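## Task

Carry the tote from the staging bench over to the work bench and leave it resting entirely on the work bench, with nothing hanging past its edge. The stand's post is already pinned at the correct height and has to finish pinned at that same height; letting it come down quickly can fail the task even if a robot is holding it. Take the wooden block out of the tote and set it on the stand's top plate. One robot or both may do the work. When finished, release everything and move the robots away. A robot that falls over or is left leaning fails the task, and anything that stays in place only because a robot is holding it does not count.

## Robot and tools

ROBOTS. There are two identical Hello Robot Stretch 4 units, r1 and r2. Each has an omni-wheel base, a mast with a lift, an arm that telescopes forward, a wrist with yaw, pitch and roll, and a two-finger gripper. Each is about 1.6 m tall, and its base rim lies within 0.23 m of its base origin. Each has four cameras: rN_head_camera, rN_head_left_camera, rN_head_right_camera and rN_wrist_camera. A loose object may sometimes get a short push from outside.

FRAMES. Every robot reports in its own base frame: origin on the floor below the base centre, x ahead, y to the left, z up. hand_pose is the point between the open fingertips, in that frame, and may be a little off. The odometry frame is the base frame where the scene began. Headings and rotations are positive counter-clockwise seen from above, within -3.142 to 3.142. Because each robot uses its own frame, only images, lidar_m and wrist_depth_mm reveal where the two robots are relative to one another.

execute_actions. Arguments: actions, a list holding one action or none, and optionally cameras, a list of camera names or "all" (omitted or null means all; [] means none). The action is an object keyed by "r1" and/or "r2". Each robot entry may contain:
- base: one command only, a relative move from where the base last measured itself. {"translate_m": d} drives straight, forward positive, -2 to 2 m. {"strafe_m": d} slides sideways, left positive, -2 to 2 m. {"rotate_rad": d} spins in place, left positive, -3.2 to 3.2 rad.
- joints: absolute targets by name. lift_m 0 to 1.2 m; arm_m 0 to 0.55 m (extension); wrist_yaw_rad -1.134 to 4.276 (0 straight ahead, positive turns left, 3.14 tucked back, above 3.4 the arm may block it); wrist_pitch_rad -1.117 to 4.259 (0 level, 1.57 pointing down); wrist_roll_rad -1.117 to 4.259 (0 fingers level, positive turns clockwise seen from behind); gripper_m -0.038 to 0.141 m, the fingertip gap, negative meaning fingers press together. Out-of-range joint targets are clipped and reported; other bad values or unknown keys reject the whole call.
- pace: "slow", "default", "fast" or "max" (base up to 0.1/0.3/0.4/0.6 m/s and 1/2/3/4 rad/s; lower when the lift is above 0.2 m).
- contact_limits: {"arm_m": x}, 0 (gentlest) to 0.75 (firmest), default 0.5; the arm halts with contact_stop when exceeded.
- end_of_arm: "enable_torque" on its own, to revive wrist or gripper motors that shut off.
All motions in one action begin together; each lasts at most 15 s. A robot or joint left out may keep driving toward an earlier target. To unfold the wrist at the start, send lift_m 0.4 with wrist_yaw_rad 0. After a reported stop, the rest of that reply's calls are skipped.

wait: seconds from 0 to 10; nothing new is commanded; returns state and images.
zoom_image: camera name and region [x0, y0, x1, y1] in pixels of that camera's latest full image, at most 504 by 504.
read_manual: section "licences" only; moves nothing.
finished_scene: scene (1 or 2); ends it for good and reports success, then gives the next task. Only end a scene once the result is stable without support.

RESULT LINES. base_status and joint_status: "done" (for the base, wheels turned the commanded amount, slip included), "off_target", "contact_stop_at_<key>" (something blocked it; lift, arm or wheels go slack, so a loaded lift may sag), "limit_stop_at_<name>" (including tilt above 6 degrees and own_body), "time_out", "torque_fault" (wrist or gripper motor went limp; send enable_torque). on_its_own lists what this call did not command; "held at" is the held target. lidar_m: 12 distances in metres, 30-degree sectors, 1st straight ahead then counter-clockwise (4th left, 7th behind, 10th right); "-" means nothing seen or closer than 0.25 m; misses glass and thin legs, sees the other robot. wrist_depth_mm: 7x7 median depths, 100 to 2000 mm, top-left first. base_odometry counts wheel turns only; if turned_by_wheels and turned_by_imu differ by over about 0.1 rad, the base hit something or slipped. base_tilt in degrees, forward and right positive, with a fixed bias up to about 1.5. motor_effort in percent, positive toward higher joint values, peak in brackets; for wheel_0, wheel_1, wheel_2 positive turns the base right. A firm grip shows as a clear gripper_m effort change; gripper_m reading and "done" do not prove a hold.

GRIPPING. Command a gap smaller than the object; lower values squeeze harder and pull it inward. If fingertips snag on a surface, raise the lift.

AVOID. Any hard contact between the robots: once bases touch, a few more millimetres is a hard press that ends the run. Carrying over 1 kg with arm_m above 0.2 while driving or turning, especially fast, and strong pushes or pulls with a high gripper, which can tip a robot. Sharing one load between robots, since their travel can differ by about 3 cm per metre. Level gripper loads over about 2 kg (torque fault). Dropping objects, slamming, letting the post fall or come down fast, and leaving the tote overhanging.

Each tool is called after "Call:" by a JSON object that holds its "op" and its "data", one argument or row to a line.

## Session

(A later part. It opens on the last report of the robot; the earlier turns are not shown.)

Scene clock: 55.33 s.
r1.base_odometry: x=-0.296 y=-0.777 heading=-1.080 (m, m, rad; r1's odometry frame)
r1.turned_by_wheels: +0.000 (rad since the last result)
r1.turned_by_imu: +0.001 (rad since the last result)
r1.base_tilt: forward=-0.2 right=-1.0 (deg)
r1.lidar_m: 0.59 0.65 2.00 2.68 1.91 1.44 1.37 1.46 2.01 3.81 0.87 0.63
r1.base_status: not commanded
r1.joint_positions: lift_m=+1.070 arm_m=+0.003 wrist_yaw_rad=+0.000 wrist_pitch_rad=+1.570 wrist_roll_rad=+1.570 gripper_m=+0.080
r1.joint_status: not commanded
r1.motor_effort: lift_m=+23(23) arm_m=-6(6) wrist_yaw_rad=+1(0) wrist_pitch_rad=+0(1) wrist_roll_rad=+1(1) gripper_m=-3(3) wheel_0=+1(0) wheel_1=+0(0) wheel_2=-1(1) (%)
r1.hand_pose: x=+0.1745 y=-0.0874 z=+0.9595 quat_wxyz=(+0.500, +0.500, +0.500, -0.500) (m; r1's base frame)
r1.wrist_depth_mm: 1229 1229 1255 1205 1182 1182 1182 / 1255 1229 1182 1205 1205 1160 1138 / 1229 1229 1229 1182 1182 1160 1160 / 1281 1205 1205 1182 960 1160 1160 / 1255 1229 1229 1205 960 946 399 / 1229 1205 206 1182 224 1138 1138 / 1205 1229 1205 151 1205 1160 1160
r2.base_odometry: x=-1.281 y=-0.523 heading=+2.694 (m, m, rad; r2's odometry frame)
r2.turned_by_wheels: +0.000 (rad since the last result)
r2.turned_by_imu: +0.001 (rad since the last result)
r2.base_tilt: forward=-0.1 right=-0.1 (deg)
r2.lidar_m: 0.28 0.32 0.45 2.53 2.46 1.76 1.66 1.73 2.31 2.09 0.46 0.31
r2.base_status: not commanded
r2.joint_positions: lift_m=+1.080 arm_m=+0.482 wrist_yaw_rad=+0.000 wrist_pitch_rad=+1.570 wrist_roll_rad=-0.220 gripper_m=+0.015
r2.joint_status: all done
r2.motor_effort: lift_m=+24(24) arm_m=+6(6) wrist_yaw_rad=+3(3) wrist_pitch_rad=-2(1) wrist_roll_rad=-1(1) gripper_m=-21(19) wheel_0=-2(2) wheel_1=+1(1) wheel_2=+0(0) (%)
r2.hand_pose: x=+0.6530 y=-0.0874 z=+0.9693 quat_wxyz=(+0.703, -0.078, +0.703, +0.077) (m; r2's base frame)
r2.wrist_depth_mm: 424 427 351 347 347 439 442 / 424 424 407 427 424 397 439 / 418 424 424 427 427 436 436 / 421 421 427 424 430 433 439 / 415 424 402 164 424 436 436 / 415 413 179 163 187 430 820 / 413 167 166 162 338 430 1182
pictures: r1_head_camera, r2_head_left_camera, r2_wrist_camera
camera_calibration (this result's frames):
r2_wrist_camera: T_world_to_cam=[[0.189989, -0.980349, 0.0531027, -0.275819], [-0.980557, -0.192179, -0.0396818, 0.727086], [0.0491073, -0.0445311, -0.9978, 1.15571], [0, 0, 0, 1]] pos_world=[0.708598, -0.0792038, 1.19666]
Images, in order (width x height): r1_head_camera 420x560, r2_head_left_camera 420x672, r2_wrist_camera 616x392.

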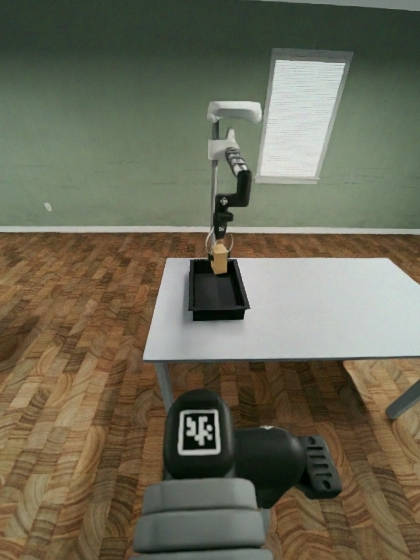

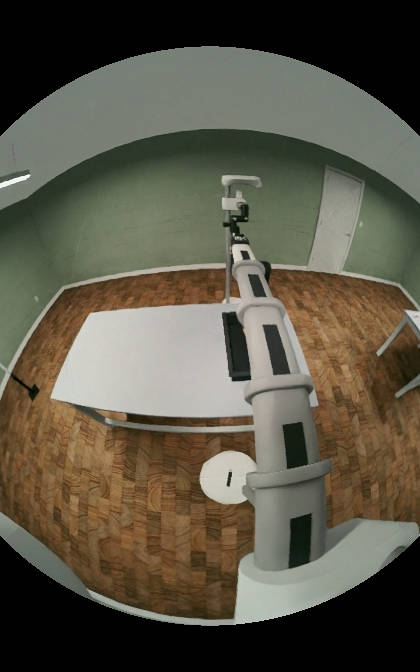

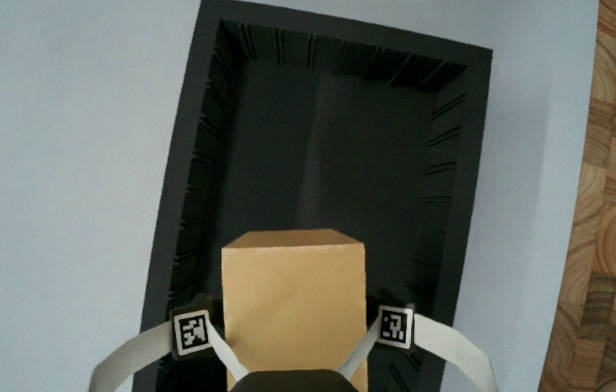

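Call:
{"op": "execute_actions", "data": {
  "actions": [
    {"r2":{"base":{"strafe_m":2.0},"joints":{"lift_m":1.19,"arm_m":0.1,"wrist_roll_rad":0},"pace":"fast"}}
  ],
  "cameras": ["r2_head_camera","r2_wrist_camera","r2_head_left_camera"]
}}

Scene clock: 62.93 s.
r1.base_odometry: x=-0.296 y=-0.777 heading=-1.080 (m, m, rad; r1's odometry frame)
r1.turned_by_wheels: +0.000 (rad since the last result)
r1.turned_by_imu: +0.002 (rad since the last result)
r1.base_tilt: forward=-0.3 right=-1.1 (deg)
r1.lidar_m: 0.59 0.64 2.01 2.69 1.93 1.43 1.38 1.44 2.01 3.82 0.86 0.62
r1.base_status: not commanded
r1.joint_positions: lift_m=+1.070 arm_m=+0.003 wrist_yaw_rad=+0.000 wrist_pitch_rad=+1.570 wrist_roll_rad=+1.570 gripper_m=+0.080
r1.joint_status: not commanded
r1.motor_effort: lift_m=+23(23) arm_m=-6(6) wrist_yaw_rad=+1(1) wrist_pitch_rad=-2(1) wrist_roll_rad=+1(1) gripper_m=-3(1) wheel_0=+1(1) wheel_1=+0(0) wheel_2=-1(1) (%)
r1.hand_pose: x=+0.1745 y=-0.0874 z=+0.9595 quat_wxyz=(+0.500, +0.500, +0.500, -0.500) (m; r1's base frame)
r1.wrist_depth_mm: 1255 1255 1229 1205 1182 1182 1182 / 1229 1229 1205 1182 1182 1182 1160 / 1255 1229 1205 1205 1160 1182 1160 / 1229 1229 1205 1205 976 1160 1160 / 1255 1229 1205 1205 960 976 402 / 1205 1205 205 1205 223 1138 1160 / 1205 1205 1205 151 1160 1160 1160
r2.base_odometry: x=-2.147 y=-2.326 heading=+2.694 (m, m, rad; r2's odometry frame)
r2.turned_by_wheels: +0.000 (rad since the last result)
r2.turned_by_imu: -0.001 (rad since the last result)
r2.base_tilt: forward=-0.2 right=-0.1 (deg)
r2.lidar_m: 3.00 0.67 0.59 1.62 1.65 1.80 1.71 1.77 2.40 1.16 0.93 1.22
r2.base_status: done
r2.joint_positions: lift_m=+1.190 arm_m=+0.101 wrist_yaw_rad=+0.000 wrist_pitch_rad=+1.570 wrist_roll_rad=+0.000 gripper_m=+0.015
r2.joint_status: all done
r2.motor_effort: lift_m=+23(25) arm_m=-6(7) wrist_yaw_rad=+3(2) wrist_pitch_rad=-2(2) wrist_roll_rad=+1(3) gripper_m=-23(21) wheel_0=-3(14) wheel_1=+1(11) wheel_2=+0(4) (%)
r2.hand_pose: x=+0.2722 y=-0.0874 z=+1.0794 quat_wxyz=(+0.707, +0.000, +0.707, +0.000) (m; r2's base frame)
r2.wrist_depth_mm: 1308 1281 1281 1308 1308 1308 1366 / 1308 1255 1308 1308 1308 1336 1336 / 1281 1281 1281 1308 1281 1336 1336 / 1229 1308 1255 1255 1308 1308 1336 / 1255 1281 1281 164 1336 1281 1308 / 1281 1308 179 163 188 1281 1336 / 1255 167 167 162 1308 1255 1281
pictures: r2_head_camera, r2_head_left_camera, r2_wrist_camera
camera_calibration (this result's frames):
r2_wrist_camera: T_world_to_cam=[[-0.028187, -0.9982, 0.0529437, -0.151321], [-0.998873, 0.0261035, -0.0396403, 0.382076], [0.0381869, -0.0540014, -0.99781, 1.28638], [0, 0, 0, 1]] pos_world=[0.328257, -0.0915559, 1.30672]
Images, in order (width x height): r2_head_camera 420x560, r2_head_left_camera 420x672, r2_wrist_camera 616x392.

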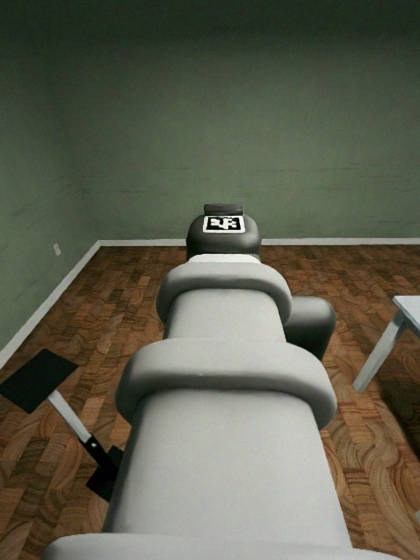

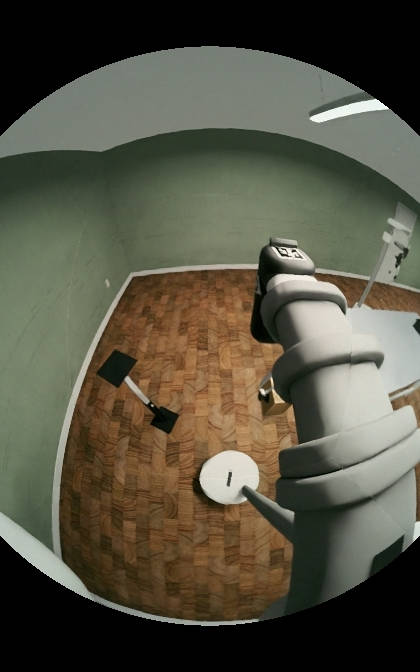

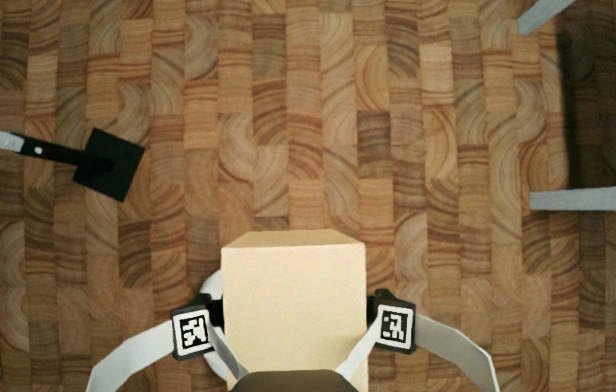

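Call:
{"op": "execute_actions", "data": {
  "actions": [
    {"r2":{"base":{"rotate_rad":0.95},"joints":{"lift_m":1.198,"arm_m":0.4}}}
  ],
  "cameras": ["r2_wrist_camera","r2_head_right_camera"]
}}

Scene clock: 65.50 s.
r1.base_odometry: x=-0.296 y=-0.777 heading=-1.080 (m, m, rad; r1's odometry frame)
r1.turned_by_wheels: +0.000 (rad since the last result)
r1.turned_by_imu: +0.001 (rad since the last result)
r1.base_tilt: forward=-0.2 right=-0.9 (deg)
r1.lidar_m: 0.60 0.64 2.01 2.71 1.93 1.43 1.37 1.47 2.03 3.81 0.88 0.63
r1.base_status: not commanded
r1.joint_positions: lift_m=+1.070 arm_m=+0.003 wrist_yaw_rad=+0.000 wrist_pitch_rad=+1.570 wrist_roll_rad=+1.570 gripper_m=+0.080
r1.joint_status: not commanded
r1.motor_effort: lift_m=+23(23) arm_m=-7(6) wrist_yaw_rad=+1(1) wrist_pitch_rad=+0(2) wrist_roll_rad=+1(1) gripper_m=-2(1) wheel_0=+0(1) wheel_1=+0(0) wheel_2=+0(0) (%)
r1.hand_pose: x=+0.1745 y=-0.0874 z=+0.9595 quat_wxyz=(+0.500, +0.500, +0.500, -0.500) (m; r1's base frame)
r1.wrist_depth_mm: 1229 1255 1229 1205 1205 1182 1160 / 1229 1229 1205 1205 1182 1182 1160 / 1229 1205 1229 1182 1160 1160 1160 / 1255 1205 1205 1205 976 1182 1160 / 1205 1229 1205 1182 960 960 399 / 1255 1205 206 1182 223 1160 1160 / 1229 1205 1182 151 1182 1160 1160
r2.base_odometry: x=-2.147 y=-2.326 heading=-2.640 (m, m, rad; r2's odometry frame)
r2.turned_by_wheels: +0.949 (rad since the last result)
r2.turned_by_imu: +0.945 (rad since the last result)
r2.base_tilt: forward=-0.1 right=-0.1 (deg)
r2.lidar_m: 0.52 1.60 1.62 1.88 1.72 1.75 2.22 4.11 0.92 1.14 3.00 2.59
r2.base_status: done
r2.joint_positions: lift_m=+1.198 arm_m=+0.399 wrist_yaw_rad=+0.000 wrist_pitch_rad=+1.570 wrist_roll_rad=+0.000 gripper_m=+0.015
r2.joint_status: all done
r2.motor_effort: lift_m=+23(25) arm_m=+7(8) wrist_yaw_rad=+2(3) wrist_pitch_rad=-1(1) wrist_roll_rad=+0(0) gripper_m=-24(21) wheel_0=-5(10) wheel_1=-5(9) wheel_2=-4(11) (%)
r2.hand_pose: x=+0.5701 y=-0.0874 z=+1.0873 quat_wxyz=(+0.707, +0.000, +0.707, +0.000) (m; r2's base frame)
r2.wrist_depth_mm: 1308 1308 1308 1281 1366 1336 1336 / 1281 1281 404 407 1308 1366 1308 / 1308 1255 407 407 1308 1281 1336 / 1281 1255 1281 1281 1308 1308 1308 / 1255 1308 1308 165 1308 1308 1281 / 1281 1308 179 163 188 1308 1336 / 1281 167 167 162 1308 1308 1281
pictures: r2_head_right_camera, r2_wrist_camera
camera_calibration (this result's frames):
r2_wrist_camera: T_world_to_cam=[[-0.0277796, -0.998212, 0.0529328, -0.143566], [-0.998869, 0.0256752, -0.0400284, 0.680362], [0.0385977, -0.0539849, -0.997795, 1.28269], [0, 0, 0, 1]] pos_world=[0.626096, -0.0915318, 1.31469]
Images, in order (width x height): r2_head_right_camera 420x672, r2_wrist_camera 616x392.

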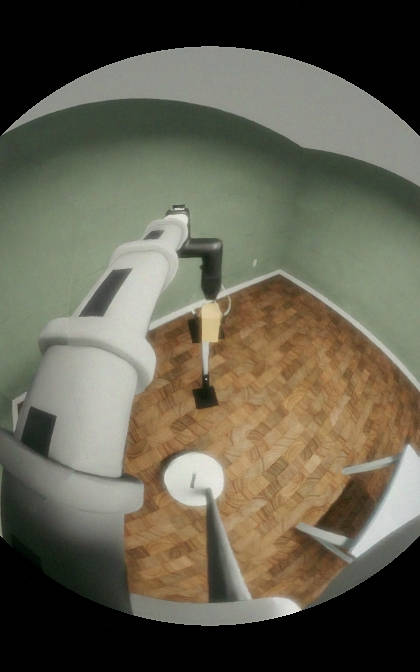

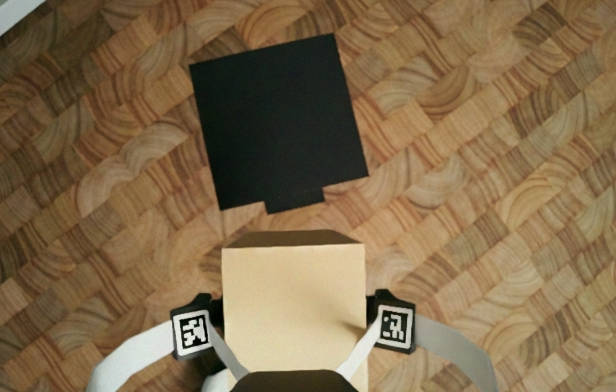

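Call:
{"op": "execute_actions", "data": {
  "actions": [
    {"r2":{"base":{"strafe_m":0.014},"joints":{"lift_m":1.115,"arm_m":0.547,"wrist_roll_rad":-0.19}}}
  ],
  "cameras": ["r2_wrist_camera","r2_head_right_camera"]
}}

Scene clock: 67.23 s.
r1.base_odometry: x=-0.296 y=-0.777 heading=-1.080 (m, m, rad; r1's odometry frame)
r1.turned_by_wheels: +0.000 (rad since the last result)
r1.turned_by_imu: +0.001 (rad since the last result)
r1.base_tilt: forward=-0.4 right=-1.2 (deg)
r1.lidar_m: 0.59 0.63 2.02 2.68 1.93 1.44 1.35 1.46 1.99 3.81 0.85 0.64
r1.base_status: not commanded
r1.joint_positions: lift_m=+1.070 arm_m=+0.003 wrist_yaw_rad=+0.000 wrist_pitch_rad=+1.570 wrist_roll_rad=+1.570 gripper_m=+0.080
r1.joint_status: not commanded
r1.motor_effort: lift_m=+23(23) arm_m=-6(6) wrist_yaw_rad=+1(1) wrist_pitch_rad=+0(1) wrist_roll_rad=+1(1) gripper_m=-2(2) wheel_0=+1(1) wheel_1=+0(0) wheel_2=-1(0) (%)
r1.hand_pose: x=+0.1745 y=-0.0874 z=+0.9595 quat_wxyz=(+0.500, +0.500, +0.500, -0.500) (m; r1's base frame)
r1.wrist_depth_mm: 1229 1255 1205 1205 1182 1182 1160 / 1229 1229 1229 1205 1182 1160 1182 / 1255 1229 1229 1205 1160 1182 1182 / 1229 1205 1205 1205 991 1182 1160 / 1255 1205 1205 1182 946 960 397 / 1229 1205 205 1205 224 1138 1138 / 1229 1229 1182 151 1160 1138 1160
r2.base_odometry: x=-2.140 y=-2.338 heading=-2.640 (m, m, rad; r2's odometry frame)
r2.turned_by_wheels: +0.000 (rad since the last result)
r2.turned_by_imu: +0.001 (rad since the last result)
r2.base_tilt: forward=-0.1 right=-0.1 (deg)
r2.lidar_m: 0.60 1.57 1.60 1.87 1.71 1.73 2.25 4.09 0.94 1.15 3.00 2.58
r2.base_status: done
r2.joint_positions: lift_m=+1.115 arm_m=+0.546 wrist_yaw_rad=+0.000 wrist_pitch_rad=+1.570 wrist_roll_rad=-0.190 gripper_m=+0.015
r2.joint_status: all done
r2.motor_effort: lift_m=+15(20) arm_m=+7(8) wrist_yaw_rad=+2(2) wrist_pitch_rad=-1(2) wrist_roll_rad=-1(4) gripper_m=-21(20) wheel_0=-5(12) wheel_1=+2(9) wheel_2=+0(4) (%)
r2.hand_pose: x=+0.7170 y=-0.0874 z=+1.0050 quat_wxyz=(+0.704, -0.067, +0.704, +0.067) (m; r2's base frame)
r2.wrist_depth_mm: 1205 1229 1229 1255 1255 1255 1255 / 1229 1205 1205 1255 1255 1255 1255 / 1182 1182 1255 1229 1229 1255 1229 / 1182 1205 320 322 1229 1229 1255 / 1205 1255 317 165 1255 1229 1255 / 1182 1182 179 163 188 1229 1229 / 1182 167 167 161 768 1205 1255
pictures: r2_head_right_camera, r2_wrist_camera
camera_calibration (this result's frames):
r2_wrist_camera: T_world_to_cam=[[0.16068, -0.985577, 0.0531096, -0.269334], [-0.985842, -0.162872, -0.0398609, 0.79785], [0.047936, -0.0459528, -0.997793, 1.18888], [0, 0, 0, 1]] pos_world=[0.77284, -0.0808698, 1.23237]
Images, in order (width x height): r2_head_right_camera 420x672, r2_wrist_camera 616x392.

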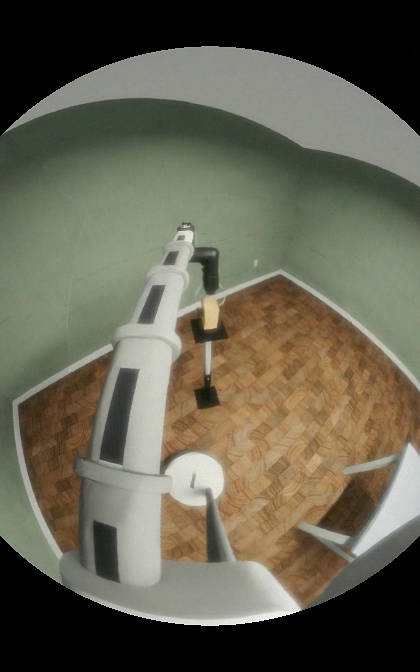

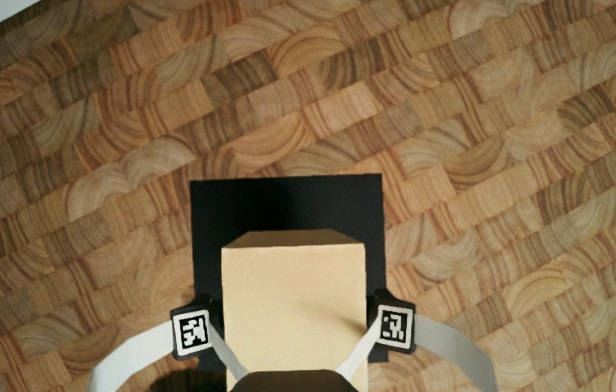

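Call:
{"op": "execute_actions", "data": {
  "actions": [
    {"r2":{"joints":{"lift_m":1.089},"pace":"slow"}}
  ],
  "cameras": []
}}

Call:
{"op": "execute_actions", "data": {
  "actions": [
    {"r2":{"joints":{"gripper_m":0.1}}}
  ],
  "cameras": []
}}

Call:
{"op": "execute_actions", "data": {
  "actions": [
    {"r2":{"joints":{"lift_m":1.195},"pace":"fast"}}
  ],
  "cameras": ["r2_wrist_camera"]
}}

Call:
{"op": "execute_actions", "data": {
  "actions": [
    {"r2":{"joints":{"arm_m":0.1},"pace":"fast"}}
  ],
  "cameras": ["r2_head_right_camera","r1_head_camera"]
}}

Scene clock: 68.60 s.
r1.base_odometry: x=-0.296 y=-0.777 heading=-1.080 (m, m, rad; r1's odometry frame)
r1.turned_by_wheels: +0.000 (rad since the last result)
r1.turned_by_imu: +0.000 (rad since the last result)
r1.base_tilt: forward=-0.2 right=-1.1 (deg)
r1.lidar_m: 0.60 0.64 2.02 2.69 1.94 1.43 1.37 1.46 2.03 3.81 0.86 0.62
r1.base_status: not commanded
r1.joint_positions: lift_m=+1.070 arm_m=+0.003 wrist_yaw_rad=+0.000 wrist_pitch_rad=+1.570 wrist_roll_rad=+1.570 gripper_m=+0.080
r1.joint_status: not commanded
r1.motor_effort: lift_m=+23(23) arm_m=-6(6) wrist_yaw_rad=+1(0) wrist_pitch_rad=-1(1) wrist_roll_rad=+1(1) gripper_m=-4(3) wheel_0=+1(1) wheel_1=+0(0) wheel_2=-1(0) (%)
r1.hand_pose: x=+0.1745 y=-0.0874 z=+0.9595 quat_wxyz=(+0.500, +0.500, +0.500, -0.500) (m; r1's base frame)
r1.wrist_depth_mm: 1255 1229 1229 1205 1205 1182 1160 / 1229 1229 1255 1229 1182 1182 1160 / 1255 1205 1205 1205 1205 1160 1182 / 1229 1229 1205 1229 976 1160 1182 / 1229 1229 1205 1182 976 960 399 / 1229 1205 205 1182 223 1138 1160 / 1229 1205 1182 151 1160 1160 1160
r2.base_odometry: x=-2.140 y=-2.338 heading=-2.640 (m, m, rad; r2's odometry frame)
r2.turned_by_wheels: +0.000 (rad since the last result)
r2.turned_by_imu: +0.001 (rad since the last result)
r2.base_tilt: forward=-0.1 right=-0.1 (deg)
r2.lidar_m: 0.62 1.58 1.62 1.85 1.71 1.73 2.20 4.12 0.94 1.13 3.00 2.58
r2.base_status: not commanded
r2.joint_positions: lift_m=+1.089 arm_m=+0.546 wrist_yaw_rad=+0.000 wrist_pitch_rad=+1.570 wrist_roll_rad=-0.190 gripper_m=+0.015
r2.joint_status: all done
r2.motor_effort: lift_m=+15(15) arm_m=+6(7) wrist_yaw_rad=+2(1) wrist_pitch_rad=+0(1) wrist_roll_rad=-1(1) gripper_m=-21(20) wheel_0=-5(5) wheel_1=+2(2) wheel_2=+0(0) (%)
r2.hand_pose: x=+0.7170 y=-0.0874 z=+0.9790 quat_wxyz=(+0.704, -0.067, +0.704, +0.067) (m; r2's base frame)
r2.wrist_depth_mm: 1182 1182 1205 1205 1229 1205 1229 / 1205 1182 1205 1182 1229 1229 1205 / 1182 1182 1205 1182 1205 1229 1229 / 1160 1182 294 296 1205 1205 1205 / 1138 1138 294 164 1229 1229 1205 / 1160 1160 179 163 188 1205 1229 / 1160 166 167 163 293 1205 1205
pictures: none
No camera images: the call's "cameras" was empty. Leave "cameras" out to get every camera's image.

Scene clock: 70.27 s.
r1.base_odometry: x=-0.296 y=-0.777 heading=-1.080 (m, m, rad; r1's odometry frame)
r1.turned_by_wheels: +0.000 (rad since the last result)
r1.turned_by_imu: +0.001 (rad since the last result)
r1.base_tilt: forward=-0.4 right=-0.9 (deg)
r1.lidar_m: 0.59 0.64 2.00 2.67 1.93 1.44 1.37 1.46 2.01 3.81 0.86 0.61
r1.base_status: not commanded
r1.joint_positions: lift_m=+1.070 arm_m=+0.003 wrist_yaw_rad=+0.000 wrist_pitch_rad=+1.570 wrist_roll_rad=+1.570 gripper_m=+0.080
r1.joint_status: not commanded
r1.motor_effort: lift_m=+23(23) arm_m=-6(6) wrist_yaw_rad=+1(1) wrist_pitch_rad=+0(1) wrist_roll_rad=+1(1) gripper_m=-2(4) wheel_0=+1(1) wheel_1=+0(0) wheel_2=+0(1) (%)
r1.hand_pose: x=+0.1745 y=-0.0874 z=+0.9595 quat_wxyz=(+0.500, +0.500, +0.500, -0.500) (m; r1's base frame)
r1.wrist_depth_mm: 1255 1229 1229 1229 1205 1182 1182 / 1281 1205 1205 1182 1182 1182 1160 / 1229 1229 1229 1160 1182 1160 1182 / 1205 1205 1205 1205 960 1182 1160 / 1229 1205 1205 1182 946 960 399 / 1229 1229 205 1182 222 1160 1160 / 1229 1205 1182 151 1205 1138 1138
r2.base_odometry: x=-2.140 y=-2.338 heading=-2.640 (m, m, rad; r2's odometry frame)
r2.turned_by_wheels: +0.000 (rad since the last result)
r2.turned_by_imu: +0.001 (rad since the last result)
r2.base_tilt: forward=-0.1 right=+0.0 (deg)
r2.lidar_m: 0.62 1.57 1.61 1.85 1.70 1.75 2.22 4.10 0.94 1.14 3.00 2.60
r2.base_status: not commanded
r2.joint_positions: lift_m=+1.089 arm_m=+0.546 wrist_yaw_rad=+0.000 wrist_pitch_rad=+1.570 wrist_roll_rad=-0.190 gripper_m=+0.100
r2.joint_status: all done
r2.motor_effort: lift_m=+15(14) arm_m=+7(7) wrist_yaw_rad=+3(2) wrist_pitch_rad=-2(2) wrist_roll_rad=-1(1) gripper_m=-2(18) wheel_0=-5(5) wheel_1=+2(2) wheel_2=+0(0) (%)
r2.hand_pose: x=+0.7169 y=-0.0874 z=+0.9790 quat_wxyz=(+0.704, -0.067, +0.704, +0.067) (m; r2's base frame)
r2.wrist_depth_mm: 1182 1182 1229 1205 1182 1229 1229 / 1138 1182 1205 1182 1205 1229 1229 / 1182 1160 1182 1205 1182 1205 1229 / 1182 1182 296 296 1205 1205 1229 / 1160 1182 290 177 1182 1205 1229 / 1160 1138 176 176 213 1182 1205 / 1160 1160 182 166 293 1205 1229
pictures: none
No camera images: the call's "cameras" was empty. Leave "cameras" out to get every camera's image.

Scene clock: 71.47 s.
r1.base_odometry: x=-0.296 y=-0.777 heading=-1.080 (m, m, rad; r1's odometry frame)
r1.turned_by_wheels: +0.000 (rad since the last result)
r1.turned_by_imu: +0.000 (rad since the last result)
r1.base_tilt: forward=-0.3 right=-1.0 (deg)
r1.lidar_m: 0.59 0.63 2.02 2.69 1.92 1.43 1.37 1.47 2.01 3.81 0.86 0.61
r1.base_status: not commanded
r1.joint_positions: lift_m=+1.070 arm_m=+0.003 wrist_yaw_rad=+0.000 wrist_pitch_rad=+1.570 wrist_roll_rad=+1.570 gripper_m=+0.080
r1.joint_status: not commanded
r1.motor_effort: lift_m=+23(23) arm_m=-7(6) wrist_yaw_rad=+1(1) wrist_pitch_rad=-1(0) wrist_roll_rad=+1(1) gripper_m=-2(1) wheel_0=+1(0) wheel_1=+0(0) wheel_2=-1(1) (%)
r1.hand_pose: x=+0.1745 y=-0.0874 z=+0.9595 quat_wxyz=(+0.500, +0.500, +0.500, -0.500) (m; r1's base frame)
r1.wrist_depth_mm: 1229 1182 1229 1205 1182 1182 1160 / 1255 1205 1229 1205 1182 1160 1182 / 1229 1255 1229 1205 1205 1182 1160 / 1229 1205 1205 1182 976 1160 1138 / 1229 1205 1205 1205 960 976 397 / 1229 1205 206 1182 222 1160 1118 / 1229 1182 1205 151 1182 1138 1160
r2.base_odometry: x=-2.140 y=-2.338 heading=-2.640 (m, m, rad; r2's odometry frame)
r2.turned_by_wheels: +0.000 (rad since the last result)
r2.turned_by_imu: +0.000 (rad since the last result)
r2.base_tilt: forward=-0.1 right=+0.1 (deg)
r2.lidar_m: 0.60 1.57 1.60 1.86 1.72 1.73 2.23 4.12 0.94 1.11 3.00 2.57
r2.base_status: not commanded
r2.joint_positions: lift_m=+1.195 arm_m=+0.546 wrist_yaw_rad=+0.000 wrist_pitch_rad=+1.570 wrist_roll_rad=-0.190 gripper_m=+0.100
r2.joint_status: all done
r2.motor_effort: lift_m=+22(26) arm_m=+6(6) wrist_yaw_rad=+1(2) wrist_pitch_rad=-2(1) wrist_roll_rad=-1(1) gripper_m=-3(1) wheel_0=-4(5) wheel_1=+2(2) wheel_2=+0(0) (%)
r2.hand_pose: x=+0.7170 y=-0.0874 z=+1.0844 quat_wxyz=(+0.704, -0.067, +0.704, +0.067) (m; r2's base frame)
r2.wrist_depth_mm: 1281 1308 1308 1336 1308 1336 1397 / 1308 1308 1308 1308 1336 1336 1336 / 1281 1281 1281 1308 1308 1281 1308 / 1229 1281 1255 404 1281 1308 1336 / 1255 1255 399 282 1308 1281 1308 / 1255 1308 394 281 213 1308 1336 / 1229 1281 1255 723 1336 1281 1281
pictures: r2_wrist_camera
camera_calibration (this result's frames):
r2_wrist_camera: T_world_to_cam=[[0.160698, -0.985577, 0.0530543, -0.27349], [-0.985856, -0.162871, -0.0395213, 0.800565], [0.0475923, -0.0459528, -0.997809, 1.2684], [0, 0, 0, 1]] pos_world=[0.772825, -0.0808698, 1.31177]
Images, in order (width x height): r2_wrist_camera 616x392.

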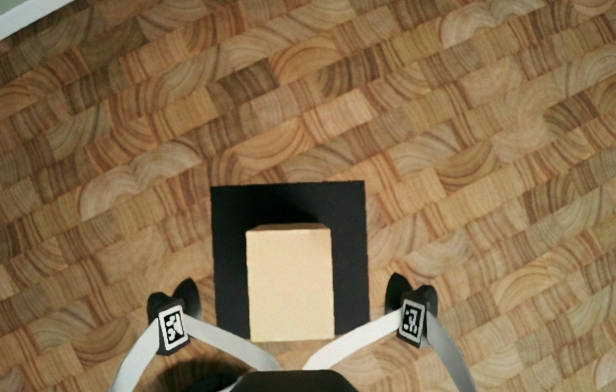

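Scene clock: 73.47 s.
r1.base_odometry: x=-0.296 y=-0.777 heading=-1.080 (m, m, rad; r1's odometry frame)
r1.turned_by_wheels: +0.000 (rad since the last result)
r1.turned_by_imu: +0.001 (rad since the last result)
r1.base_tilt: forward=-0.3 right=-1.1 (deg)
r1.lidar_m: 0.60 0.64 2.01 2.68 1.93 1.42 1.38 1.46 2.04 3.81 0.85 0.61
r1.base_status: not commanded
r1.joint_positions: lift_m=+1.070 arm_m=+0.003 wrist_yaw_rad=+0.000 wrist_pitch_rad=+1.570 wrist_roll_rad=+1.570 gripper_m=+0.080
r1.joint_status: not commanded
r1.motor_effort: lift_m=+23(23) arm_m=-6(6) wrist_yaw_rad=+1(1) wrist_pitch_rad=+0(0) wrist_roll_rad=+1(1) gripper_m=-3(4) wheel_0=+1(1) wheel_1=+0(0) wheel_2=-1(1) (%)
r1.hand_pose: x=+0.1745 y=-0.0874 z=+0.9595 quat_wxyz=(+0.500, +0.500, +0.500, -0.500) (m; r1's base frame)
r1.wrist_depth_mm: 1255 1229 1255 1205 1205 1182 1182 / 1229 1229 1205 1229 1182 1205 1160 / 1255 1229 1205 1182 1205 1182 1182 / 1255 1229 1205 1182 976 1182 1160 / 1205 1229 1205 1182 960 976 397 / 1255 1205 206 1205 222 1160 1160 / 1229 1229 1182 151 1160 1160 1160
r2.base_odometry: x=-2.140 y=-2.338 heading=-2.640 (m, m, rad; r2's odometry frame)
r2.turned_by_wheels: +0.000 (rad since the last result)
r2.turned_by_imu: +0.001 (rad since the last result)
r2.base_tilt: forward=-0.2 right=-0.1 (deg)
r2.lidar_m: 0.63 1.55 1.61 1.86 1.71 1.74 2.24 4.10 0.92 1.13 3.01 2.59
r2.base_status: not commanded
r2.joint_positions: lift_m=+1.195 arm_m=+0.101 wrist_yaw_rad=+0.000 wrist_pitch_rad=+1.570 wrist_roll_rad=-0.190 gripper_m=+0.100
r2.joint_status: all done
r2.motor_effort: lift_m=+22(22) arm_m=-6(8) wrist_yaw_rad=+2(1) wrist_pitch_rad=-2(2) wrist_roll_rad=-1(1) gripper_m=+0(0) wheel_0=-4(5) wheel_1=+2(2) wheel_2=+0(0) (%)
r2.hand_pose: x=+0.2721 y=-0.0874 z=+1.0844 quat_wxyz=(+0.704, -0.067, +0.704, +0.067) (m; r2's base frame)
r2.wrist_depth_mm: 1308 1308 1308 1336 1281 1336 1366 / 1281 1281 1308 1281 1336 1336 1336 / 1281 1255 1308 1308 1308 1308 1336 / 1255 1255 1308 1308 1308 1308 1336 / 1281 1255 1255 1308 1308 1336 1308 / 1281 1255 1060 1078 213 1308 1308 / 1255 1229 1060 580 1308 1281 1281
pictures: r1_head_camera, r2_head_right_camera
Images, in order (width x height): r1_head_camera 420x560, r2_head_right_camera 420x672.

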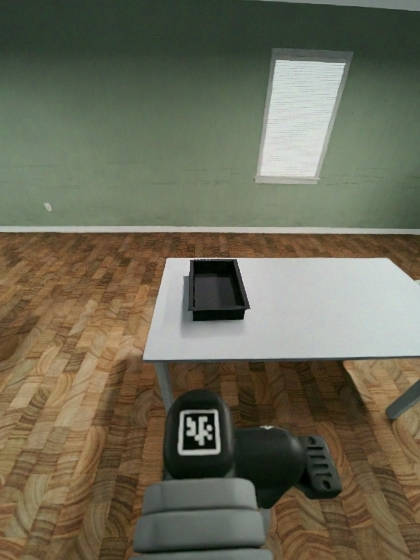

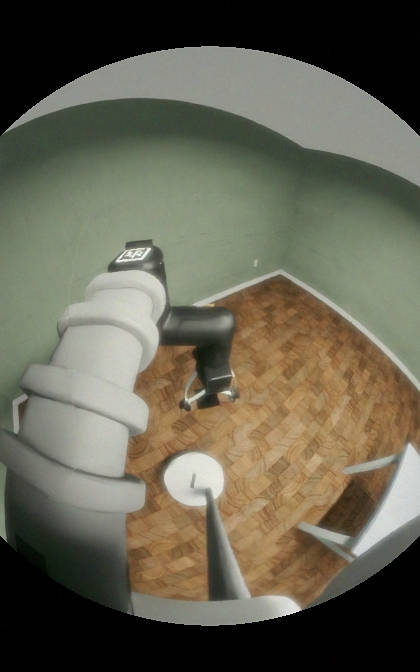

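Call:
{"op": "finished_scene", "data": {
  "scene": 1
}}

The scene is finished: the task was done.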